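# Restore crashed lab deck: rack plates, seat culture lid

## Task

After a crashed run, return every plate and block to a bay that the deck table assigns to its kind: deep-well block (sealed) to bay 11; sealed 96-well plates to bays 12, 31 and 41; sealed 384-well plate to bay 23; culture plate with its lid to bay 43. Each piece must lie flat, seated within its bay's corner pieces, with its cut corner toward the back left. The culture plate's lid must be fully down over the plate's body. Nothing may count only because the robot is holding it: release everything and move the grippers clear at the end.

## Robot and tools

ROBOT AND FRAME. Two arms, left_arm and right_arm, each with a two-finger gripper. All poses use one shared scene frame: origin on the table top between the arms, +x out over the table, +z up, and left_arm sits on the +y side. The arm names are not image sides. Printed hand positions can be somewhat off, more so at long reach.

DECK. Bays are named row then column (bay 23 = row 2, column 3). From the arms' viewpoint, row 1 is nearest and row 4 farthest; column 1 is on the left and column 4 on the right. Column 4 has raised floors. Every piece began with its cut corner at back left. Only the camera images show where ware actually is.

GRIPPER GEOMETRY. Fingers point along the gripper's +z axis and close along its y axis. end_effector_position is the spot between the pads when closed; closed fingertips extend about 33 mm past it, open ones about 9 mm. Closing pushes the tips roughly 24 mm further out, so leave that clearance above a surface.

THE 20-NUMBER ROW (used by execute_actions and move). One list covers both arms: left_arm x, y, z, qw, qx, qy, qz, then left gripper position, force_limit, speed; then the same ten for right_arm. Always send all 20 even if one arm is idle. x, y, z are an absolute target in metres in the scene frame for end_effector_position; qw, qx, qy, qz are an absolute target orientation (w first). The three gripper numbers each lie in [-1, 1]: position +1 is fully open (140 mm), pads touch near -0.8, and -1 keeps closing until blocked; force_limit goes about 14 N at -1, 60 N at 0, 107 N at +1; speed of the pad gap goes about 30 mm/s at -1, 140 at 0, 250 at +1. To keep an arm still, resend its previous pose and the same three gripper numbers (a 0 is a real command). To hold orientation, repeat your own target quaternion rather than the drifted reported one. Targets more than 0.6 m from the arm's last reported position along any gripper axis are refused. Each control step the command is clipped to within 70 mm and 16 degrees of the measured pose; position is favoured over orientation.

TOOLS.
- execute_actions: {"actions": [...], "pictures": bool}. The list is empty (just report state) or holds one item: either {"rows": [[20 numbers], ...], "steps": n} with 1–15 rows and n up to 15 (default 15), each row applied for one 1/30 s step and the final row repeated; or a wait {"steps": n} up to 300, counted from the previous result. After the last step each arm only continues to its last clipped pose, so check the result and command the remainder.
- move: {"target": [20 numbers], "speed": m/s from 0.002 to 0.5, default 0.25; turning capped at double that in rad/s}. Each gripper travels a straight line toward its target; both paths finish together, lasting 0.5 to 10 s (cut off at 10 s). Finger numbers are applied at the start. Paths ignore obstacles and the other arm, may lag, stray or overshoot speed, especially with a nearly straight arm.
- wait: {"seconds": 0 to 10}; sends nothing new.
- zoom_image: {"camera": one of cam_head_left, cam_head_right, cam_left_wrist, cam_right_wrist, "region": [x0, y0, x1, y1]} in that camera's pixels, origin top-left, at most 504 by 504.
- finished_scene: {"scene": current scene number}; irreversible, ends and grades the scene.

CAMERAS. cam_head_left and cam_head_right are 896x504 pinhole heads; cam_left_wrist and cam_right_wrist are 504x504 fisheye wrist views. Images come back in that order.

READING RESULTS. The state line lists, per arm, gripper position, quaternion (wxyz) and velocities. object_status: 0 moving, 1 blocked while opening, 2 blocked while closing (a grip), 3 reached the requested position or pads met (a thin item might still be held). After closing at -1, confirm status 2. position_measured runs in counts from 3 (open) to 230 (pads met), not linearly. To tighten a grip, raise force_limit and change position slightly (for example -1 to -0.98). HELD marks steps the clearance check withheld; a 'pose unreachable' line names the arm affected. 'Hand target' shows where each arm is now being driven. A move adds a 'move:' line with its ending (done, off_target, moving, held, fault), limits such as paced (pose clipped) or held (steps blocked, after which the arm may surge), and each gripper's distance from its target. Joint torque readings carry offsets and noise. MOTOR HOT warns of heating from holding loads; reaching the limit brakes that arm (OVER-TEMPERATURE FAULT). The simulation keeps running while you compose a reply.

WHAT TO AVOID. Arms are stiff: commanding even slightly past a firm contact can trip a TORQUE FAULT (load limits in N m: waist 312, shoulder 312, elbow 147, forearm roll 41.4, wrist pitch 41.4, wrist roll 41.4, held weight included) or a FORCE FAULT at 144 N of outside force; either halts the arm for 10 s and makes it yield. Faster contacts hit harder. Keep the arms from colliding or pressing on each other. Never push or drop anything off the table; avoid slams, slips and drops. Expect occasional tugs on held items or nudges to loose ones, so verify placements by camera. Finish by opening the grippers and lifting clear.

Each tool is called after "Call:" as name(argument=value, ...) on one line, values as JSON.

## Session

Call:
execute_actions(actions=[])

Scene clock: 0.00 s of 12600.00 s.
left_arm: end_effector_position=(+0.7043, +0.6181, +0.3231) position_measured=3 object_status=3 end_effector_quat_wxyz=(-0.001, +1.000, -0.023, +0.001) end_effector_velocity=(-0.000, -0.000, +0.000) end_effector_angular_velocity=(-0.001, +0.000, -0.000) | right_arm: end_effector_position=(+0.5972, -0.4803, +0.3210) position_measured=3 object_status=3 end_effector_quat_wxyz=(+0.001, +0.997, +0.072, -0.000) end_effector_velocity=(+0.000, -0.000, +0.000) end_effector_angular_velocity=(+0.001, +0.000, -0.001)
Joint positions: left_arm=[-0.054  0.162  1.604  0.002  1.372  1.518] | right_arm=[-0.052  0.165  1.605 -0.001  1.372  1.519]
Joint velocities: left_arm=[ 0.    -0.     0.    -0.001  0.     0.001] | right_arm=[-0.001  0.001 -0.001  0.001  0.    -0.   ]
Joint torques (N m, as the joint torque sensors report them, + toward a larger angle): no reading
Hand target (left_arm): +0.704, +0.618, +0.323; -0.001, +1.000, -0.023, +0.001
Hand target (right_arm): +0.597, -0.480, +0.321; +0.001, +0.997, +0.072, -0.000

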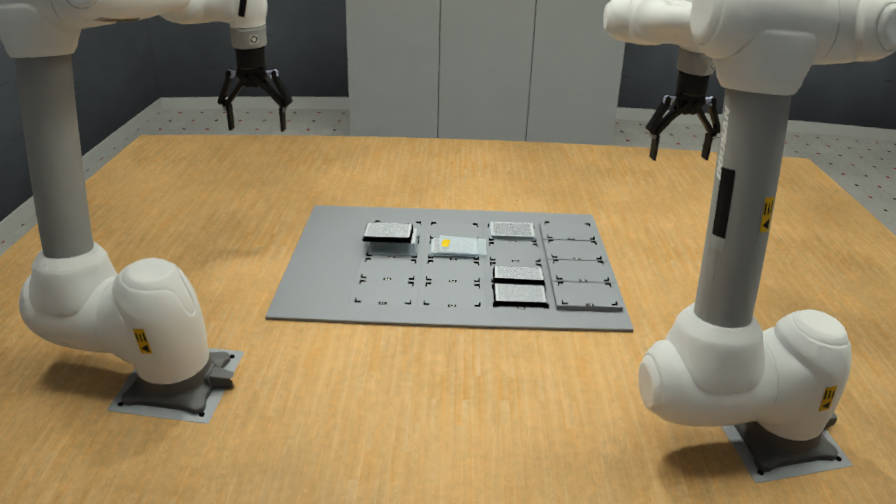

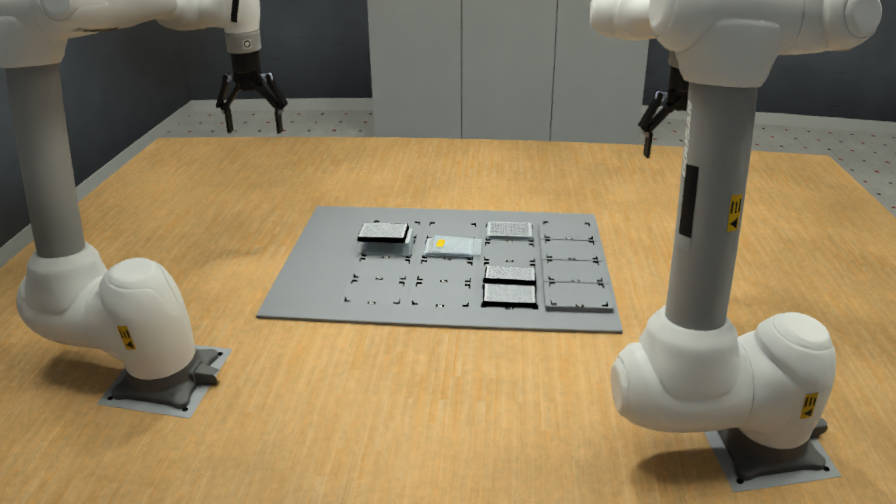

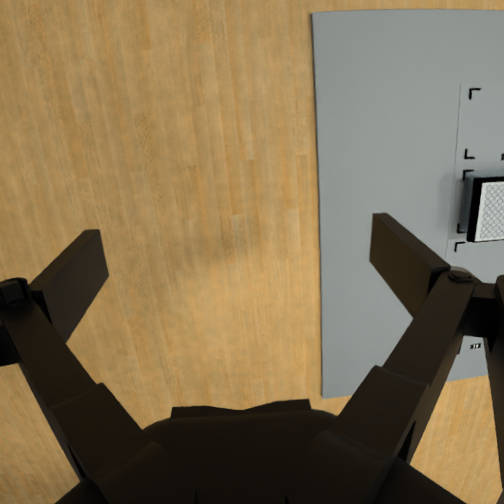

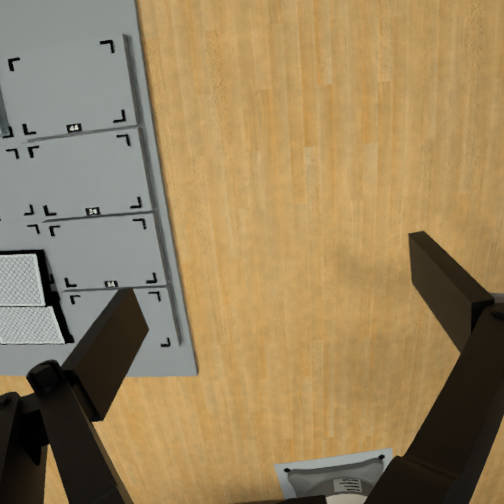

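Call:
move(target=[0.605,0.256,0.105,0,1,-0.02,0,1,-0.4,0,0.478,-0.085,0.065,0,0.996,0.008,-0.09,1,-0.4,0], speed=0.3)

Scene clock: 6.40 s of 12600.00 s.
left_arm: end_effector_position=(+0.6053, +0.2555, +0.1050) position_measured=3 object_status=3 end_effector_quat_wxyz=(+0.001, +1.000, -0.020, +0.000) end_effector_velocity=(-0.001, -0.001, -0.001) end_effector_angular_velocity=(+0.002, +0.001, -0.001) | right_arm: end_effector_position=(+0.4772, -0.0852, +0.0650) position_measured=3 object_status=3 end_effector_quat_wxyz=(-0.000, +0.996, +0.008, -0.090) end_effector_velocity=(-0.001, +0.001, -0.000) end_effector_angular_velocity=(+0.001, +0.001, +0.000)
Joint positions: left_arm=[-0.623  0.334  1.804 -0.002  1.002  0.943] | right_arm=[0.509 0.493 1.659 0.119 1.137 2.15 ]
Joint velocities: left_arm=[-0.002  0.001  0.     0.001  0.    -0.002] | right_arm=[ 0.002  0.    -0.     0.001  0.     0.001]
Joint torques (N m, as the joint torque sensors report them, + toward a larger angle): left_arm=[ -1.24 -72.28 -31.92   3.78   0.29  -0.13] | right_arm=[  0.97 -78.98 -37.04   3.75  -0.11   0.03]
Hand target (left_arm): +0.605, +0.255, +0.105; +0.001, +1.000, -0.020, +0.000
Hand target (right_arm): +0.477, -0.085, +0.065; +0.000, +0.996, +0.008, -0.090
Off the commanded pose (left_arm): 0.001 m, 0 deg.
Off the commanded pose (right_arm): 0.001 m, 0 deg.
After step 90, 1.27 s passed at rest.
move: done

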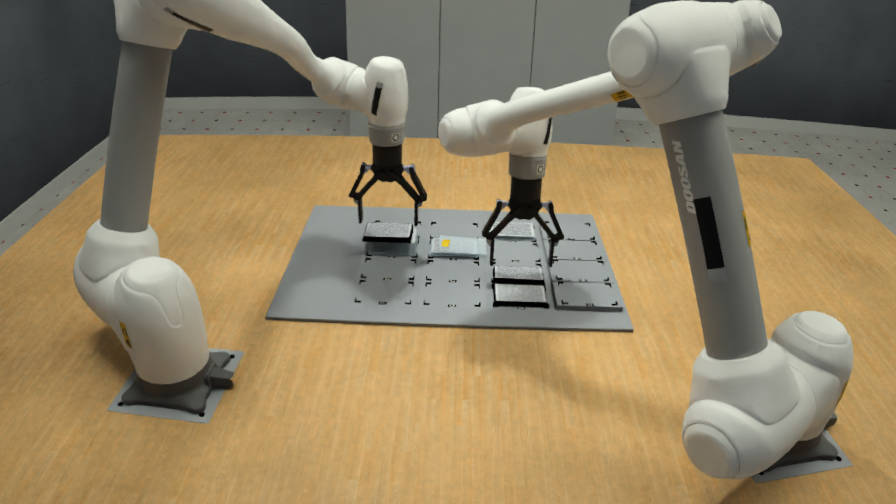

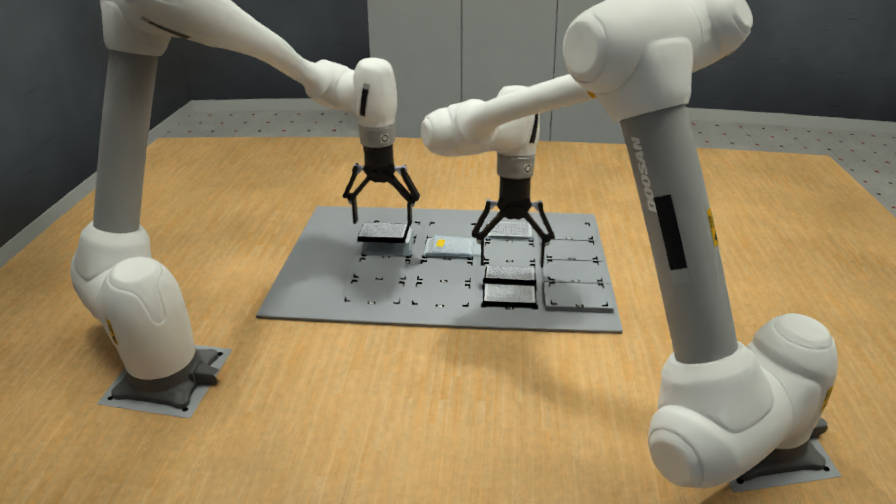

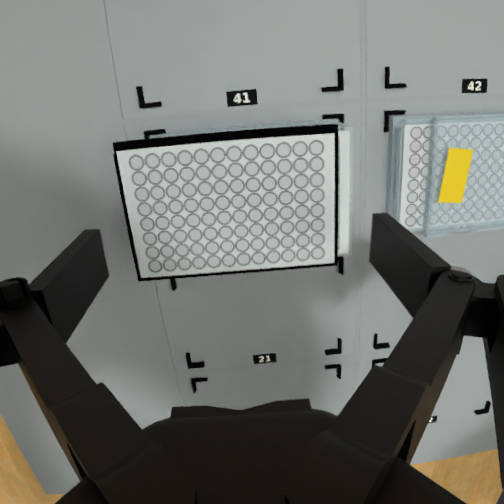

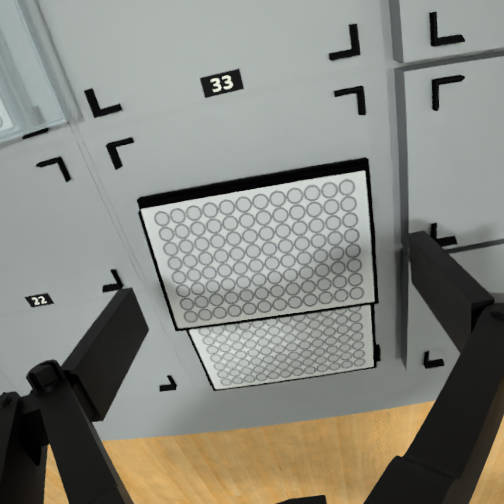

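Call:
move(target=[0.611,0.258,0.075,0,1,-0.013,0,1,-0.4,0,0.474,-0.082,0.043,0,0.995,-0.005,-0.10,1,-0.4,0], speed=0.06)

Call:
zoom_image(camera="cam_head_left", region=[465,230,585,320])

Scene clock: 12.93 s of 12600.00 s.
left_arm: end_effector_position=(+0.6110, +0.2580, +0.0751) position_measured=3 object_status=3 end_effector_quat_wxyz=(+0.000, +1.000, -0.013, -0.000) end_effector_velocity=(+0.000, +0.000, -0.001) end_effector_angular_velocity=(-0.001, -0.000, +0.002) | right_arm: end_effector_position=(+0.4740, -0.0820, +0.0431) position_measured=3 object_status=3 end_effector_quat_wxyz=(+0.000, +0.995, -0.005, -0.100) end_effector_velocity=(-0.000, +0.001, -0.000) end_effector_angular_velocity=(+0.001, +0.000, -0.001)
Joint positions: left_arm=[-0.616  0.367  1.821 -0.     0.954  0.935] | right_arm=[0.509 0.519 1.665 0.136 1.12  2.165]
Joint velocities: left_arm=[ 0.001  0.001  0.001 -0.001 -0.002 -0.   ] | right_arm=[ 0.     0.001 -0.     0.001 -0.001  0.001]
Joint torques (N m, as the joint torque sensors report them, + toward a larger angle): left_arm=[ -0.51 -75.47 -30.96   3.72   0.47  -0.39] | right_arm=[  1.63 -85.2  -34.92   3.77   0.18   0.05]
Hand target (left_arm): +0.611, +0.258, +0.075; +0.000, +1.000, -0.013, -0.000
Hand target (right_arm): +0.474, -0.082, +0.043; +0.000, +0.995, -0.005, -0.100
Off the commanded pose (left_arm): 0.000 m, 0 deg.
Off the commanded pose (right_arm): 0.000 m, 0 deg.
After step 90, 2.70 s passed at rest.
move: done

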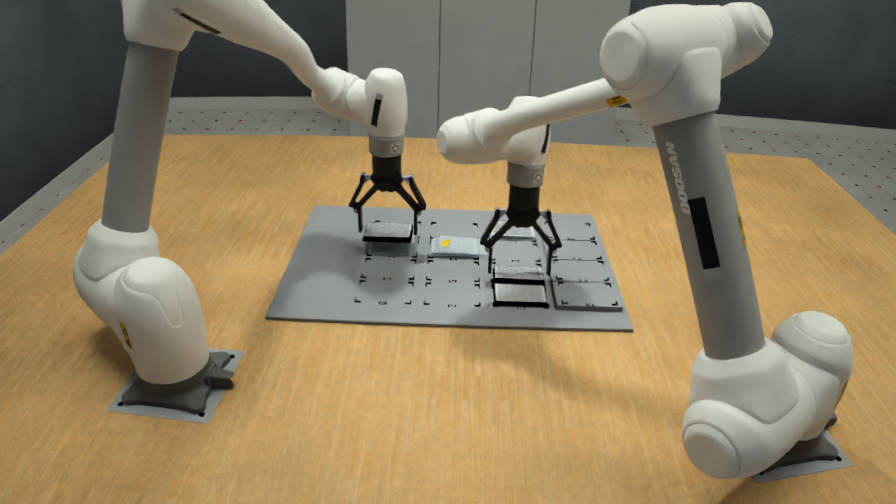

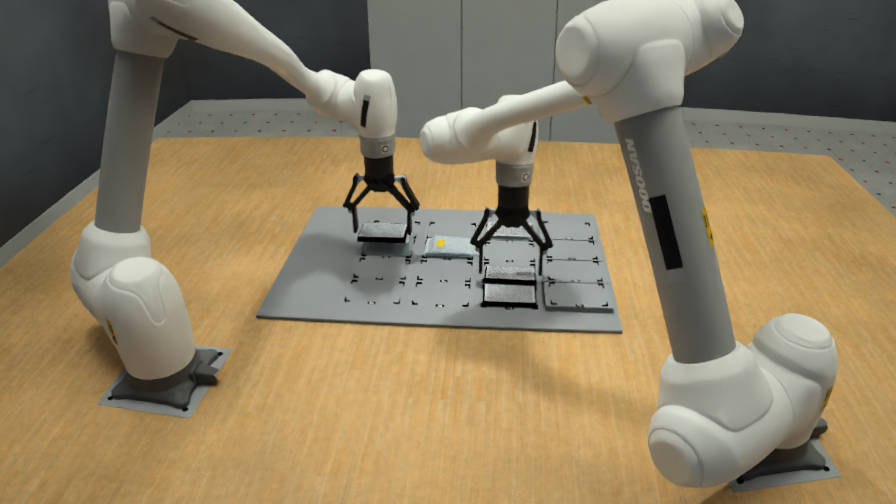

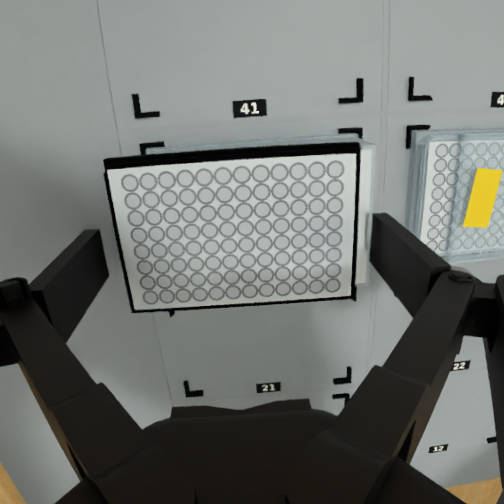

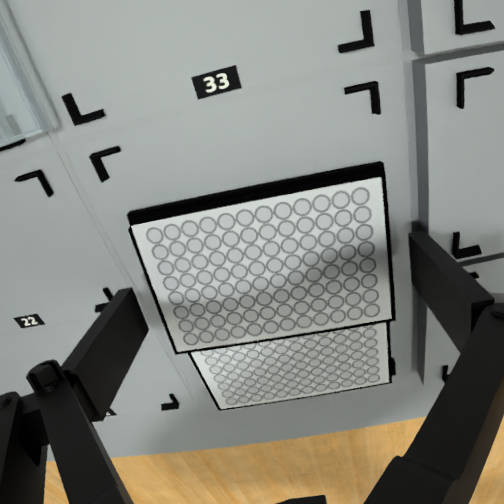

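Region (465, 230, 585, 320) of cam_head_left's 896x504 image, scaled by 4.200, with more detail than that image has; it fills the top 378 rows of this view, and the rest is white.

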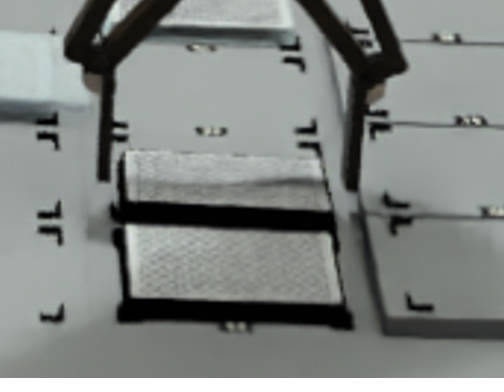

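Call:
move(target=[0.614,0.2575,0.075,0,1,-0.014,0,1,-0.4,0,0.477,-0.082,0.0355,0,0.995,-0.005,-0.10,0.93,-0.4,0], speed=0.03)

Call:
move(target=[0.614,0.2575,0.075,0,1,-0.014,0,-1,-0.4,-0.6,0.477,-0.082,0.0355,0,0.995,-0.005,-0.10,-1,-0.4,-0.6])

Call:
move(target=[0.614,0.2575,0.09,0,1,-0.0095,0,-1,-0.4,-0.6,0.51,-0.081,0.045,0,1,0.008,0,-1,-0.4,-0.6], speed=0.07)

Call:
zoom_image(camera="cam_head_left", region=[465,230,585,320])

Scene clock: 23.07 s of 12600.00 s.
left_arm: end_effector_position=(+0.6140, +0.2575, +0.0750) position_measured=3 object_status=3 end_effector_quat_wxyz=(-0.000, +1.000, -0.014, +0.000) end_effector_velocity=(+0.000, +0.001, -0.001) end_effector_angular_velocity=(+0.002, +0.001, -0.000) | right_arm: end_effector_position=(+0.4770, -0.0820, +0.0356) position_measured=12 object_status=3 end_effector_quat_wxyz=(-0.000, +0.995, -0.005, -0.100) end_effector_velocity=(-0.000, -0.000, -0.001) end_effector_angular_velocity=(-0.000, +0.001, +0.000)
Joint positions: left_arm=[-0.614  0.371  1.815  0.     0.955  0.939] | right_arm=[0.506 0.53  1.664 0.136 1.111 2.161]
Joint velocities: left_arm=[0.001 0.001 0.    0.001 0.    0.001] | right_arm=[ 0.     0.001  0.001  0.001 -0.001 -0.   ]
Joint torques (N m, as the joint torque sensors report them, + toward a larger angle): left_arm=[ -0.74 -75.95 -30.76   3.65   0.26  -0.43] | right_arm=[  1.87 -86.18 -36.78   3.98   0.97  -0.18]
Hand target (left_arm): +0.614, +0.258, +0.075; -0.000, +1.000, -0.014, +0.000
Hand target (right_arm): +0.477, -0.082, +0.035; -0.000, +0.995, -0.005, -0.100
Off the commanded pose (left_arm): 0.000 m, 0 deg.
Off the commanded pose (right_arm): 0.000 m, 0 deg.
After step 90, 6.43 s passed at rest.
move: done

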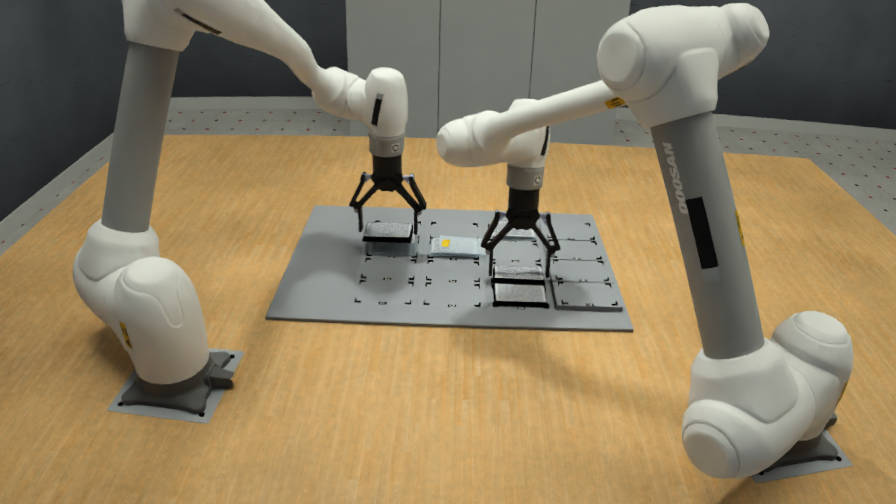

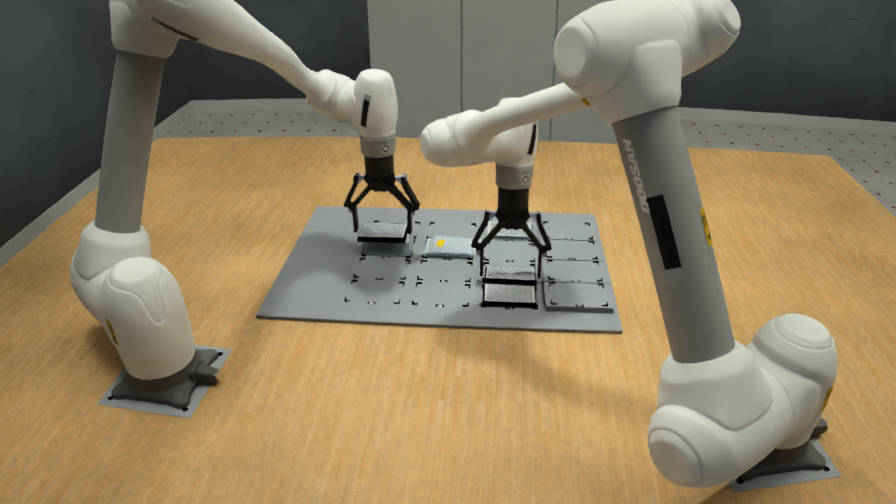

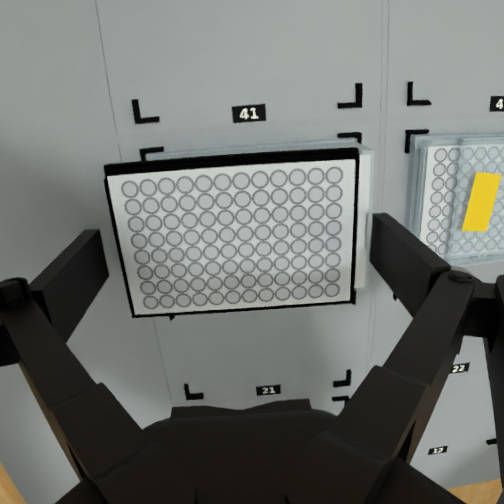

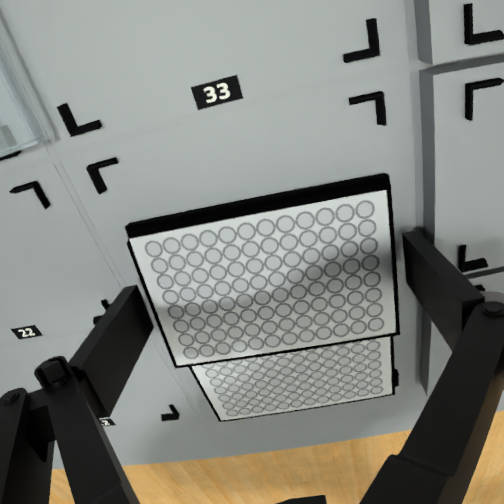

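Scene clock: 23.77 s of 12600.00 s.
left_arm: end_effector_position=(+0.6140, +0.2575, +0.0750) position_measured=38 object_status=2 end_effector_quat_wxyz=(+0.000, +1.000, -0.014, +0.000) end_effector_velocity=(-0.000, +0.000, -0.001) end_effector_angular_velocity=(+0.000, +0.001, -0.000) | right_arm: end_effector_position=(+0.4770, -0.0820, +0.0356) position_measured=34 object_status=2 end_effector_quat_wxyz=(-0.000, +0.995, -0.005, -0.100) end_effector_velocity=(-0.000, +0.001, -0.001) end_effector_angular_velocity=(-0.000, +0.001, +0.001)
Joint positions: left_arm=[-0.614  0.371  1.815  0.     0.955  0.939] | right_arm=[0.506 0.53  1.664 0.136 1.111 2.161]
Joint velocities: left_arm=[ 0.     0.001  0.001 -0.    -0.     0.001] | right_arm=[ 0.001  0.001 -0.001  0.    -0.    -0.   ]
Joint torques (N m, as the joint torque sensors report them, + toward a larger angle): left_arm=[ -1.55 -61.46 -22.04   4.25   0.02  -0.33] | right_arm=[  4.07 -59.91 -20.23   3.35  -1.06  -0.66]
Hand target (left_arm): +0.614, +0.258, +0.075; -0.000, +1.000, -0.014, -0.000
Hand target (right_arm): +0.477, -0.082, +0.036; -0.000, +0.995, -0.005, -0.100
Off the commanded pose (left_arm): 0.000 m, 0 deg.
Off the commanded pose (right_arm): 0.000 m, 0 deg.
move: done

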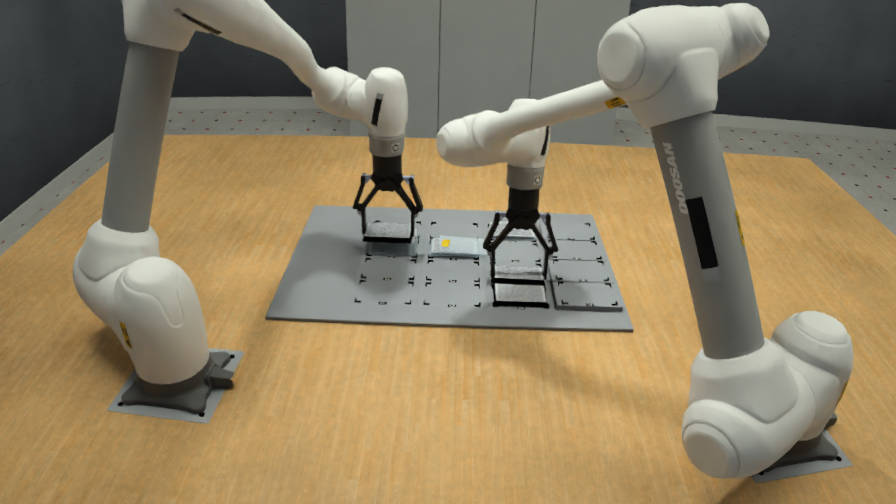

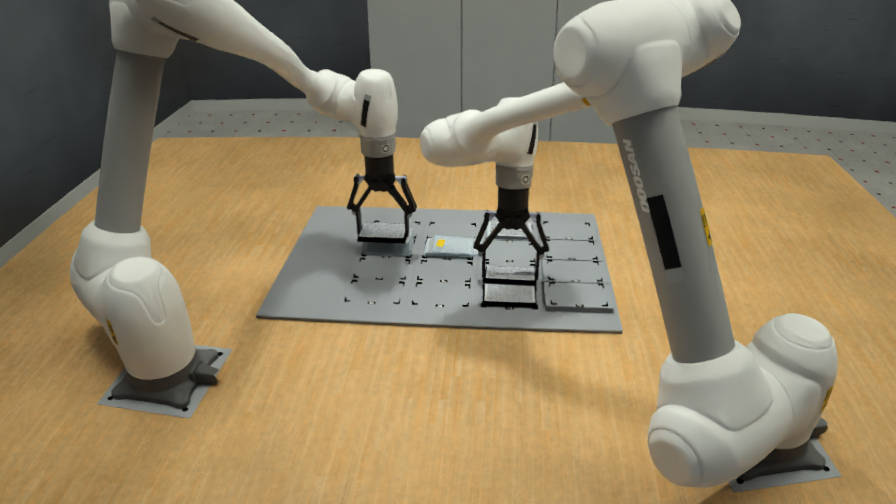

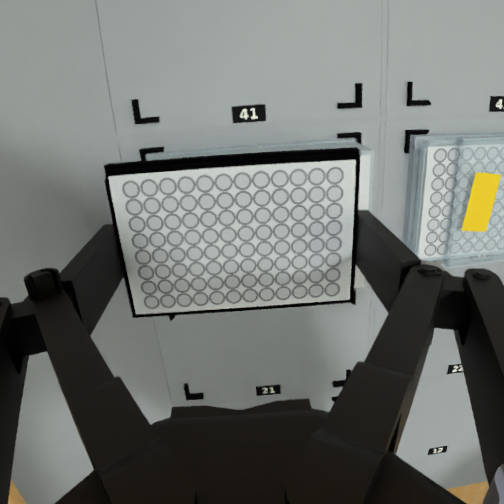

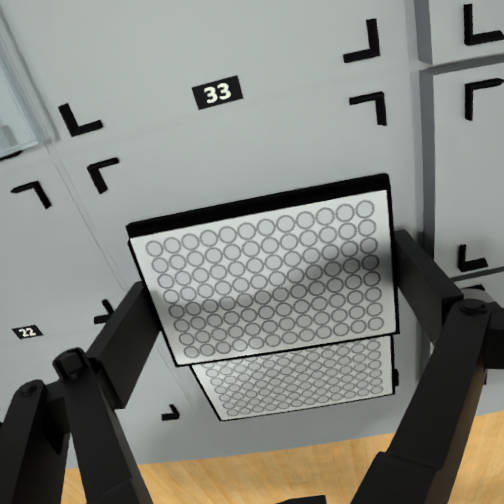

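Scene clock: 25.50 s of 12600.00 s.
left_arm: end_effector_position=(+0.6140, +0.2575, +0.0900) position_measured=38 object_status=2 end_effector_quat_wxyz=(-0.000, +1.000, -0.009, +0.000) end_effector_velocity=(+0.001, +0.001, +0.000) end_effector_angular_velocity=(+0.001, -0.001, +0.000) | right_arm: end_effector_position=(+0.5100, -0.0809, +0.0450) position_measured=36 object_status=2 end_effector_quat_wxyz=(-0.000, +1.000, +0.008, -0.000) end_effector_velocity=(+0.001, +0.000, +0.000) end_effector_angular_velocity=(+0.000, -0.005, +0.000)
Joint positions: left_arm=[-0.614  0.357  1.804  0.     0.981  0.93 ] | right_arm=[0.535 0.482 1.707 0.001 0.952 2.233]
Joint velocities: left_arm=[ 0.001 -0.    -0.     0.002  0.    -0.   ] | right_arm=[ 0.001 -0.001 -0.    -0.004 -0.004  0.003]
Joint torques (N m, as the joint torque sensors report them, + toward a larger angle): left_arm=[ -1.76 -75.45 -31.22   3.79   0.3   -0.39] | right_arm=[  1.54 -82.98 -36.04   3.26  -0.33  -0.92]
Hand target (left_arm): +0.614, +0.258, +0.090; -0.000, +1.000, -0.009, +0.000
Hand target (right_arm): +0.510, -0.081, +0.045; -0.000, +1.000, +0.008, -0.000
Off the commanded pose (left_arm): 0.000 m, 0 deg.
Off the commanded pose (right_arm): 0.000 m, 0 deg.
move: done

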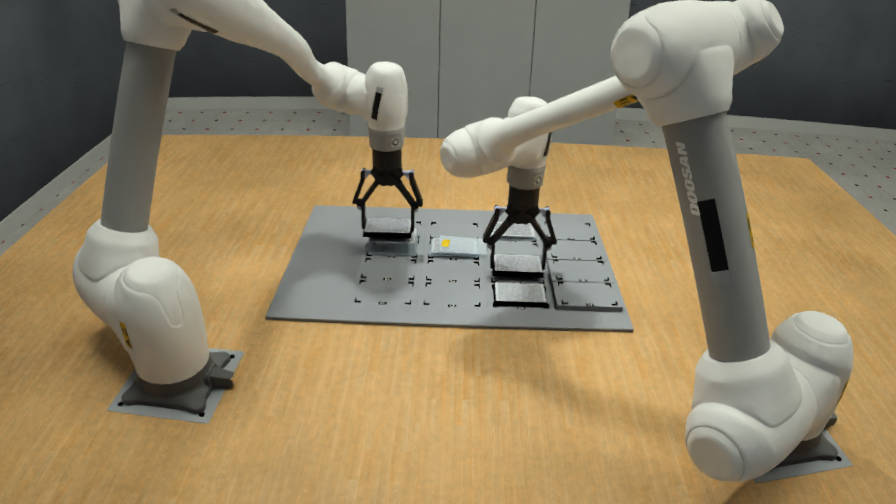

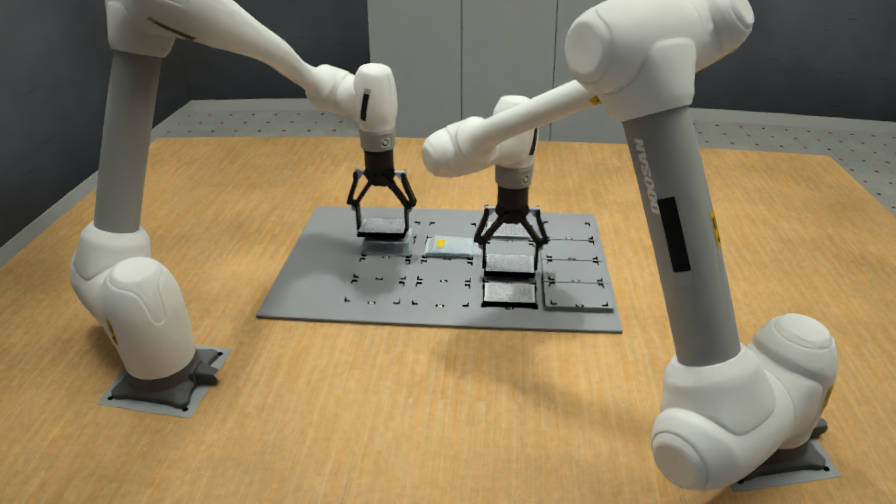

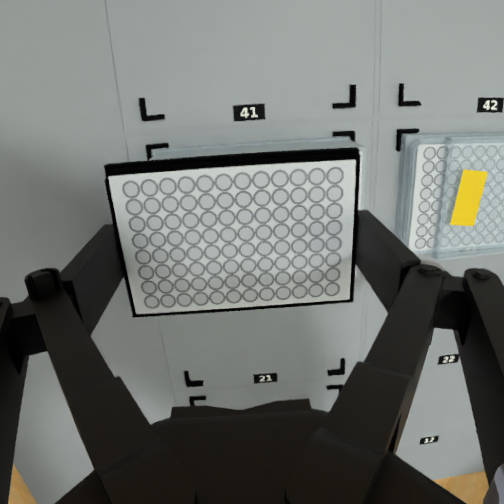

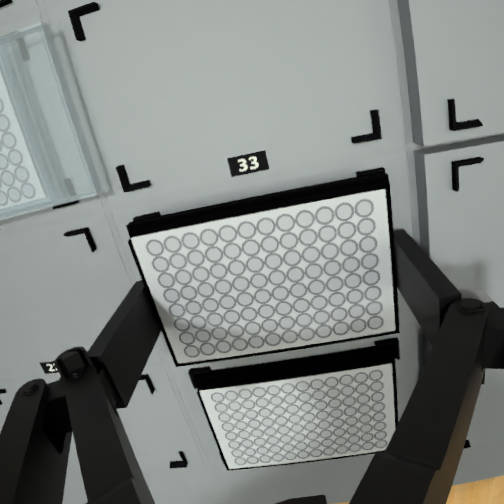

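Region (465, 230, 585, 320) of cam_head_left's 896x504 image, scaled by 4.200, with more detail than that image has; it fills the top 378 rows of this view, and the rest is white.

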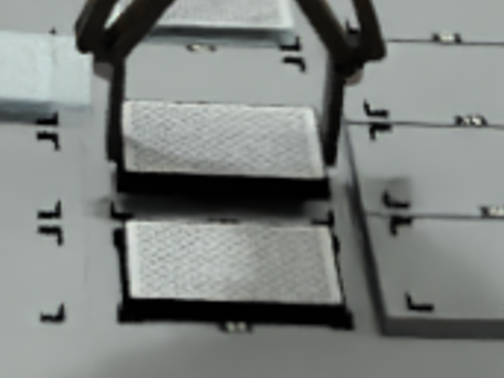

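Call:
move(target=[0.614,0.2575,0.09,0,1,-0.0095,0,-1,-0.4,-0.6,0.5075,-0.082,0.036,0,1,0.004,0,-1,-0.4,-0.6], speed=0.02)

Call:
zoom_image(camera="cam_right_wrist", region=[50,150,454,450])

Scene clock: 40.63 s of 12600.00 s.
left_arm: end_effector_position=(+0.6140, +0.2575, +0.0900) position_measured=38 object_status=2 end_effector_quat_wxyz=(+0.000, +1.000, -0.009, +0.000) end_effector_velocity=(-0.000, -0.000, -0.000) end_effector_angular_velocity=(+0.000, +0.000, -0.001) | right_arm: end_effector_position=(+0.5076, -0.0820, +0.0361) position_measured=36 object_status=2 end_effector_quat_wxyz=(-0.000, +1.000, +0.004, +0.000) end_effector_velocity=(+0.000, +0.001, -0.001) end_effector_angular_velocity=(+0.000, -0.001, -0.000)
Joint positions: left_arm=[-0.614  0.357  1.804  0.     0.981  0.93 ] | right_arm=[ 0.536  0.488  1.718 -0.     0.936  2.243]
Joint velocities: left_arm=[-0.     0.     0.     0.    -0.001  0.001] | right_arm=[ 0.001  0.001  0.001 -0.001 -0.003  0.001]
Joint torques (N m, as the joint torque sensors report them, + toward a larger angle): left_arm=[ -1.69 -75.23 -31.54   3.79   0.35  -0.28] | right_arm=[  4.95 -83.15 -33.57   3.77   0.6    0.04]
Hand target (left_arm): +0.614, +0.258, +0.090; -0.000, +1.000, -0.009, +0.000
Hand target (right_arm): +0.507, -0.082, +0.036; -0.000, +1.000, +0.004, -0.000
Off the commanded pose (left_arm): 0.000 m, 0 deg.
Off the commanded pose (right_arm): 0.000 m, 0 deg.
After step 90, 11.43 s passed at rest.
move: done

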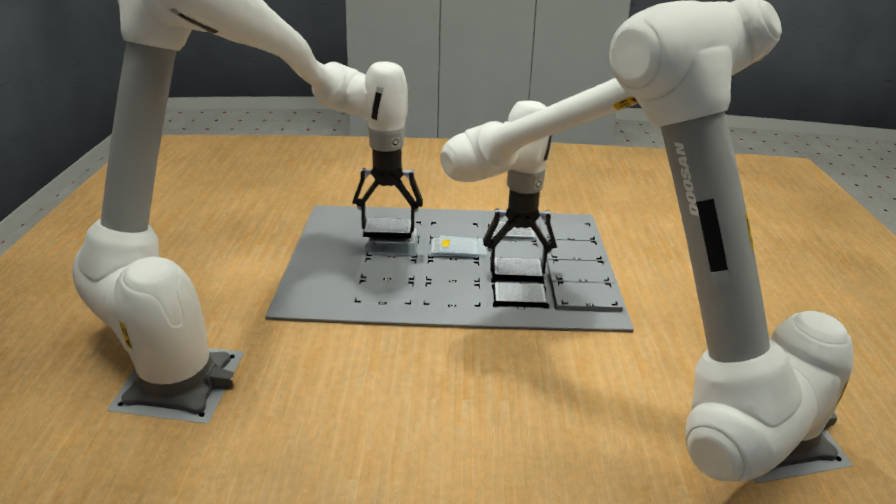

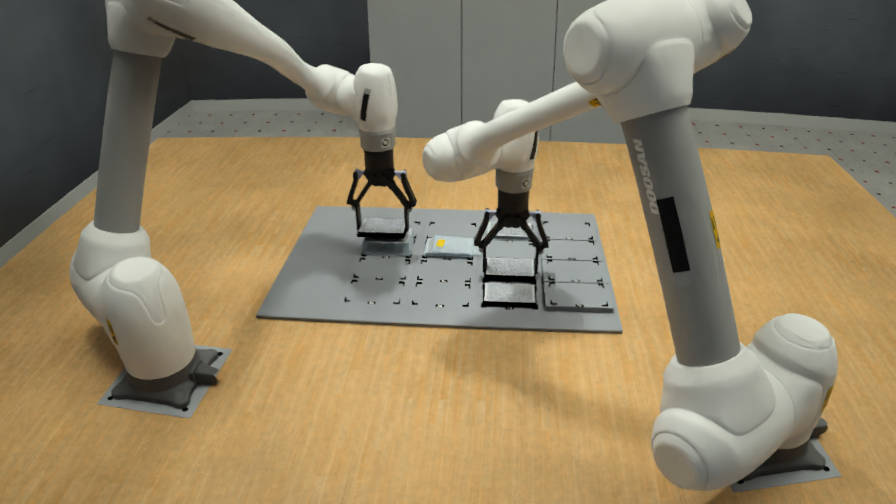

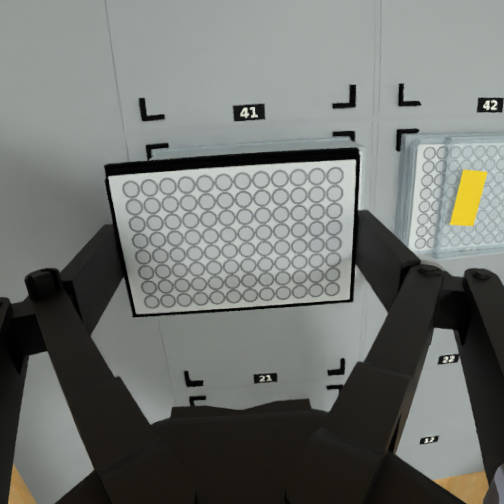

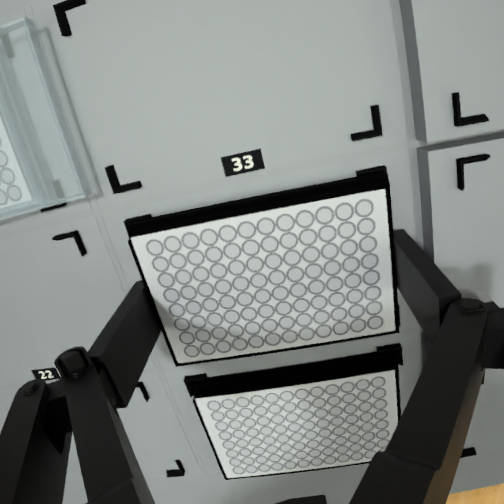

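Region (50, 150, 454, 450) of cam_right_wrist's 504x504 image, scaled by 1.248, with more detail than that image has; it fills the top 374 rows of this view, and the rest is white.

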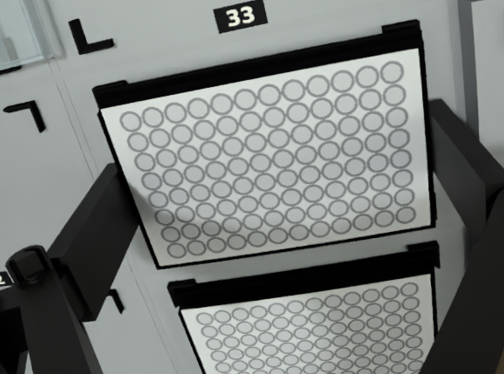

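Call:
move(target=[0.614,0.2575,0.09,0,1,-0.0095,0,-1,-0.4,-0.6,0.507,-0.0814,0.033,0,1,0.005,0,-1,-0.4,-0.6], speed=0.006)

Call:
zoom_image(camera="cam_right_wrist", region=[100,140,420,380])

Scene clock: 45.13 s of 12600.00 s.
left_arm: end_effector_position=(+0.6140, +0.2575, +0.0900) position_measured=38 object_status=2 end_effector_quat_wxyz=(-0.000, +1.000, -0.010, +0.000) end_effector_velocity=(-0.000, +0.000, -0.000) end_effector_angular_velocity=(-0.000, +0.000, +0.000) | right_arm: end_effector_position=(+0.5070, -0.0814, +0.0330) position_measured=37 object_status=2 end_effector_quat_wxyz=(-0.000, +1.000, +0.005, -0.000) end_effector_velocity=(-0.001, -0.000, -0.001) end_effector_angular_velocity=(-0.001, +0.002, +0.001)
Joint positions: left_arm=[-0.614  0.357  1.804  0.     0.981  0.93 ] | right_arm=[0.537 0.49  1.72  0.    0.931 2.242]
Joint velocities: left_arm=[ 0.     0.     0.001 -0.    -0.001 -0.   ] | right_arm=[ 0.001  0.001  0.002  0.001 -0.001 -0.   ]
Joint torques (N m, as the joint torque sensors report them, + toward a larger angle): left_arm=[ -1.03 -74.59 -31.5    3.72   0.28  -0.36] | right_arm=[ -1.37 -82.13 -33.03   3.2    0.49  -0.43]
Hand target (left_arm): +0.614, +0.257, +0.090; -0.000, +1.000, -0.009, +0.000
Hand target (right_arm): +0.507, -0.081, +0.033; -0.000, +1.000, +0.005, -0.000
Off the commanded pose (left_arm): 0.000 m, 0 deg.
Off the commanded pose (right_arm): 0.000 m, 0 deg.
After step 90, 0.77 s passed at rest.
move: done

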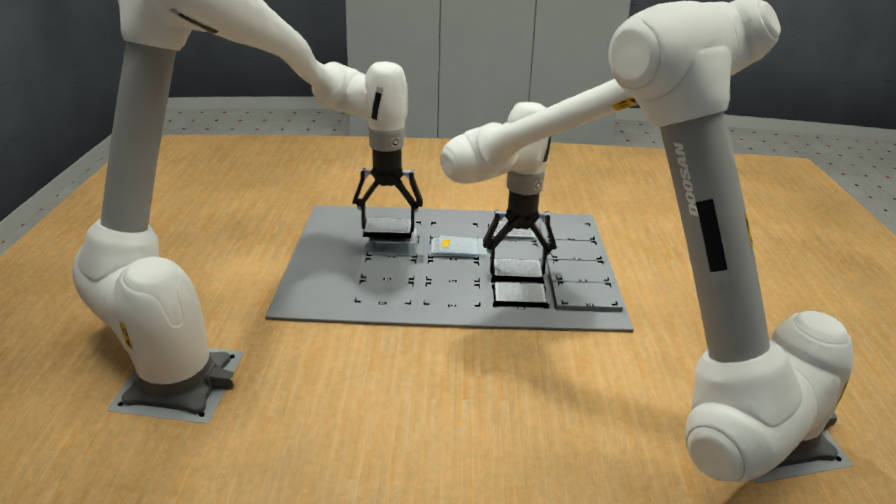

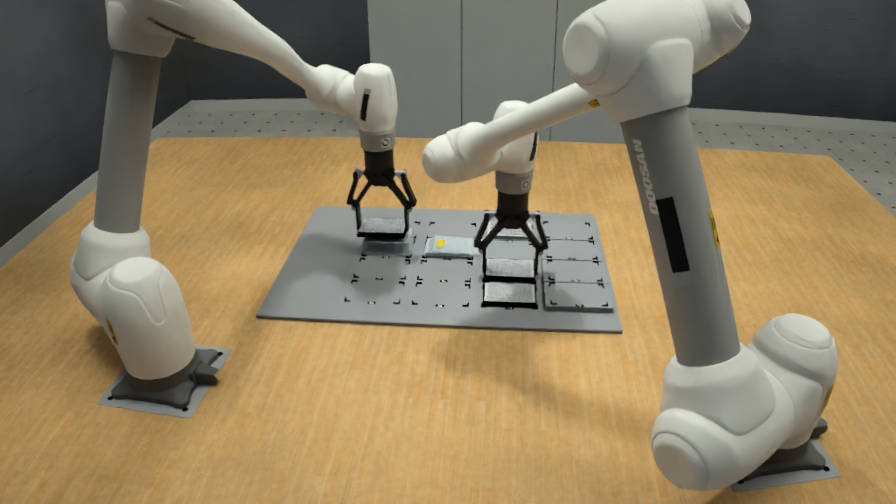

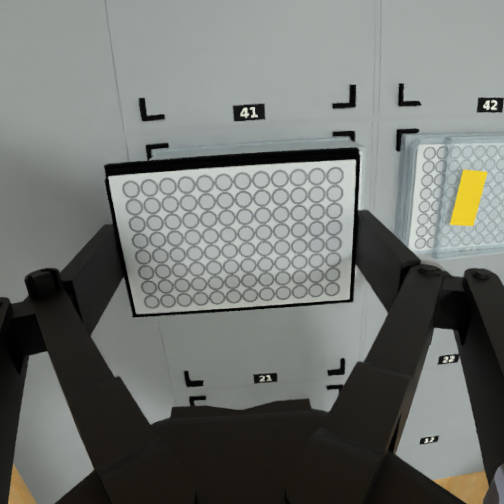

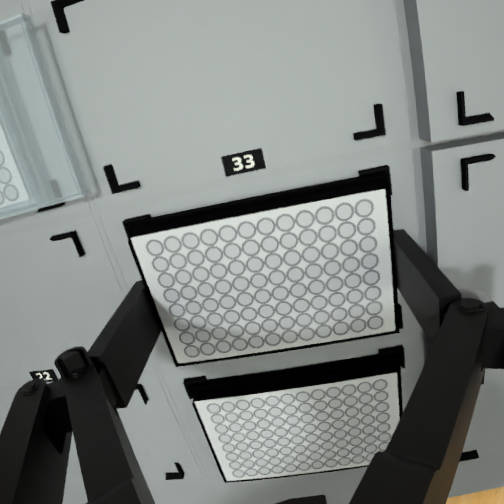

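Region (100, 140, 420, 380) of cam_right_wrist's 504x504 image, scaled by 1.575, with more detail than that image has; it fills the top 378 rows of this view, and the rest is white.

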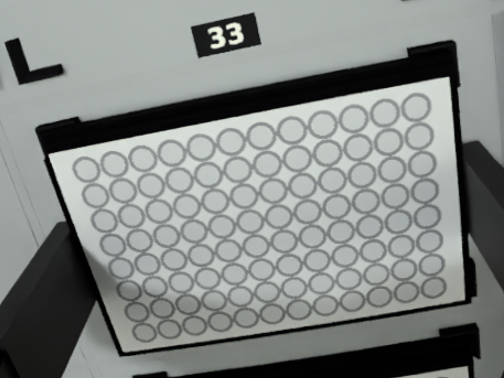

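Call:
move(target=[0.614,0.2575,0.09,0,1,-0.0095,0,-1,-0.4,-0.6,0.5068,-0.0817,0.032,0,1,0.0095,0,-1,-0.4,-0.6], speed=0.006)

Call:
zoom_image(camera="cam_right_wrist", region=[100,140,420,380])

Scene clock: 50.50 s of 12600.00 s.
left_arm: end_effector_position=(+0.6140, +0.2575, +0.0900) position_measured=38 object_status=2 end_effector_quat_wxyz=(-0.000, +1.000, -0.009, -0.000) end_effector_velocity=(-0.001, -0.000, -0.000) end_effector_angular_velocity=(+0.000, +0.000, -0.001) | right_arm: end_effector_position=(+0.5068, -0.0817, +0.0320) position_measured=37 object_status=2 end_effector_quat_wxyz=(-0.000, +1.000, +0.009, +0.000) end_effector_velocity=(+0.000, +0.000, +0.001) end_effector_angular_velocity=(+0.001, -0.002, +0.001)
Joint positions: left_arm=[-0.614  0.357  1.804  0.     0.981  0.93 ] | right_arm=[0.537 0.491 1.722 0.    0.929 2.233]
Joint velocities: left_arm=[-0.001 -0.     0.     0.     0.     0.   ] | right_arm=[ 0.    -0.001 -0.    -0.001  0.    -0.001]
Joint torques (N m, as the joint torque sensors report them, + toward a larger angle): left_arm=[ -1.19 -75.64 -31.27   3.9    0.39  -0.22] | right_arm=[  0.56 -80.06 -33.07   2.97  -0.37  -0.46]
Hand target (left_arm): +0.614, +0.258, +0.090; +0.000, +1.000, -0.009, +0.000
Hand target (right_arm): +0.507, -0.082, +0.032; -0.000, +1.000, +0.010, -0.000
Off the commanded pose (left_arm): 0.000 m, 0 deg.
Off the commanded pose (right_arm): 0.000 m, 0 deg.
After step 90, 1.40 s passed at rest.
move: done

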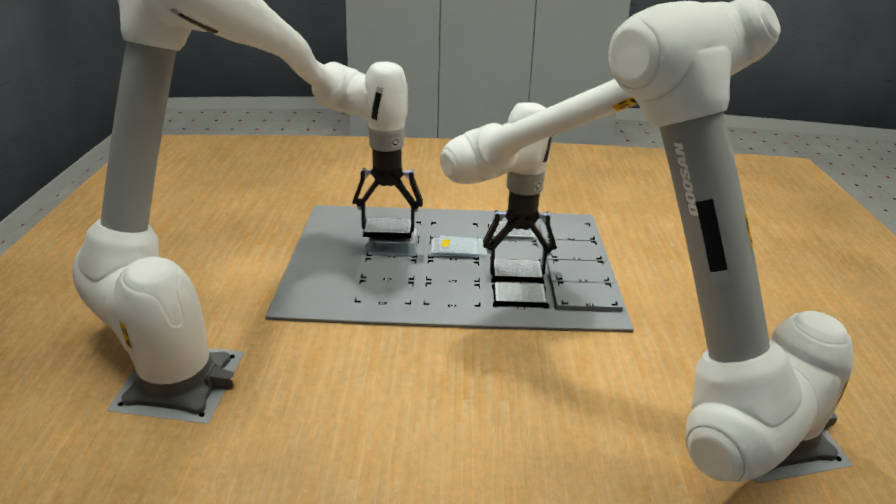

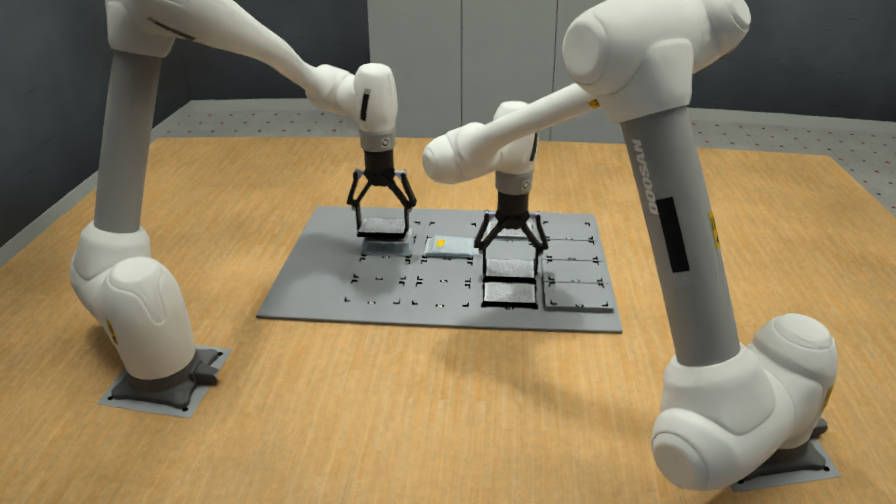

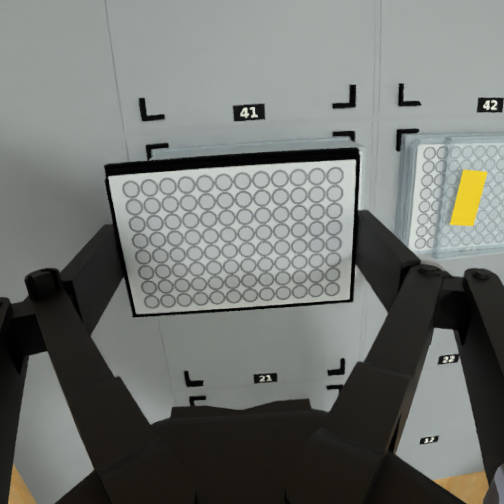

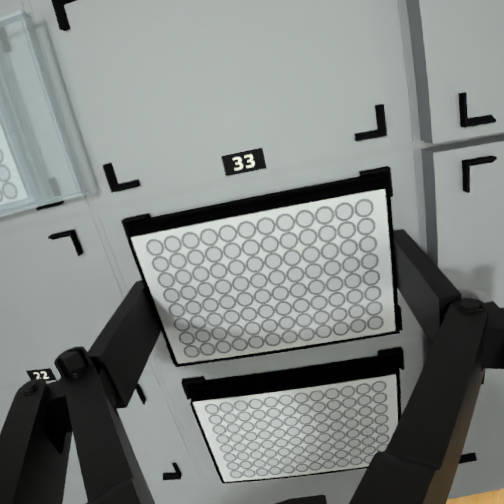

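Region (100, 140, 420, 380) of cam_right_wrist's 504x504 image, scaled by 1.575, with more detail than that image has; it fills the top 378 rows of this view, and the rest is white.

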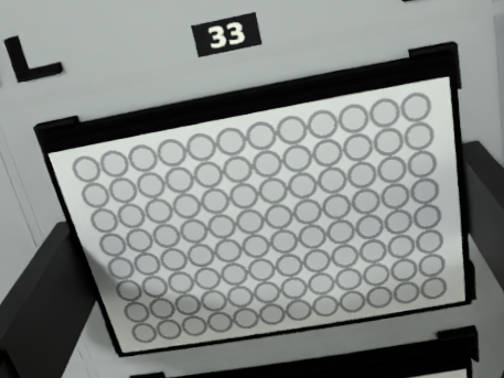

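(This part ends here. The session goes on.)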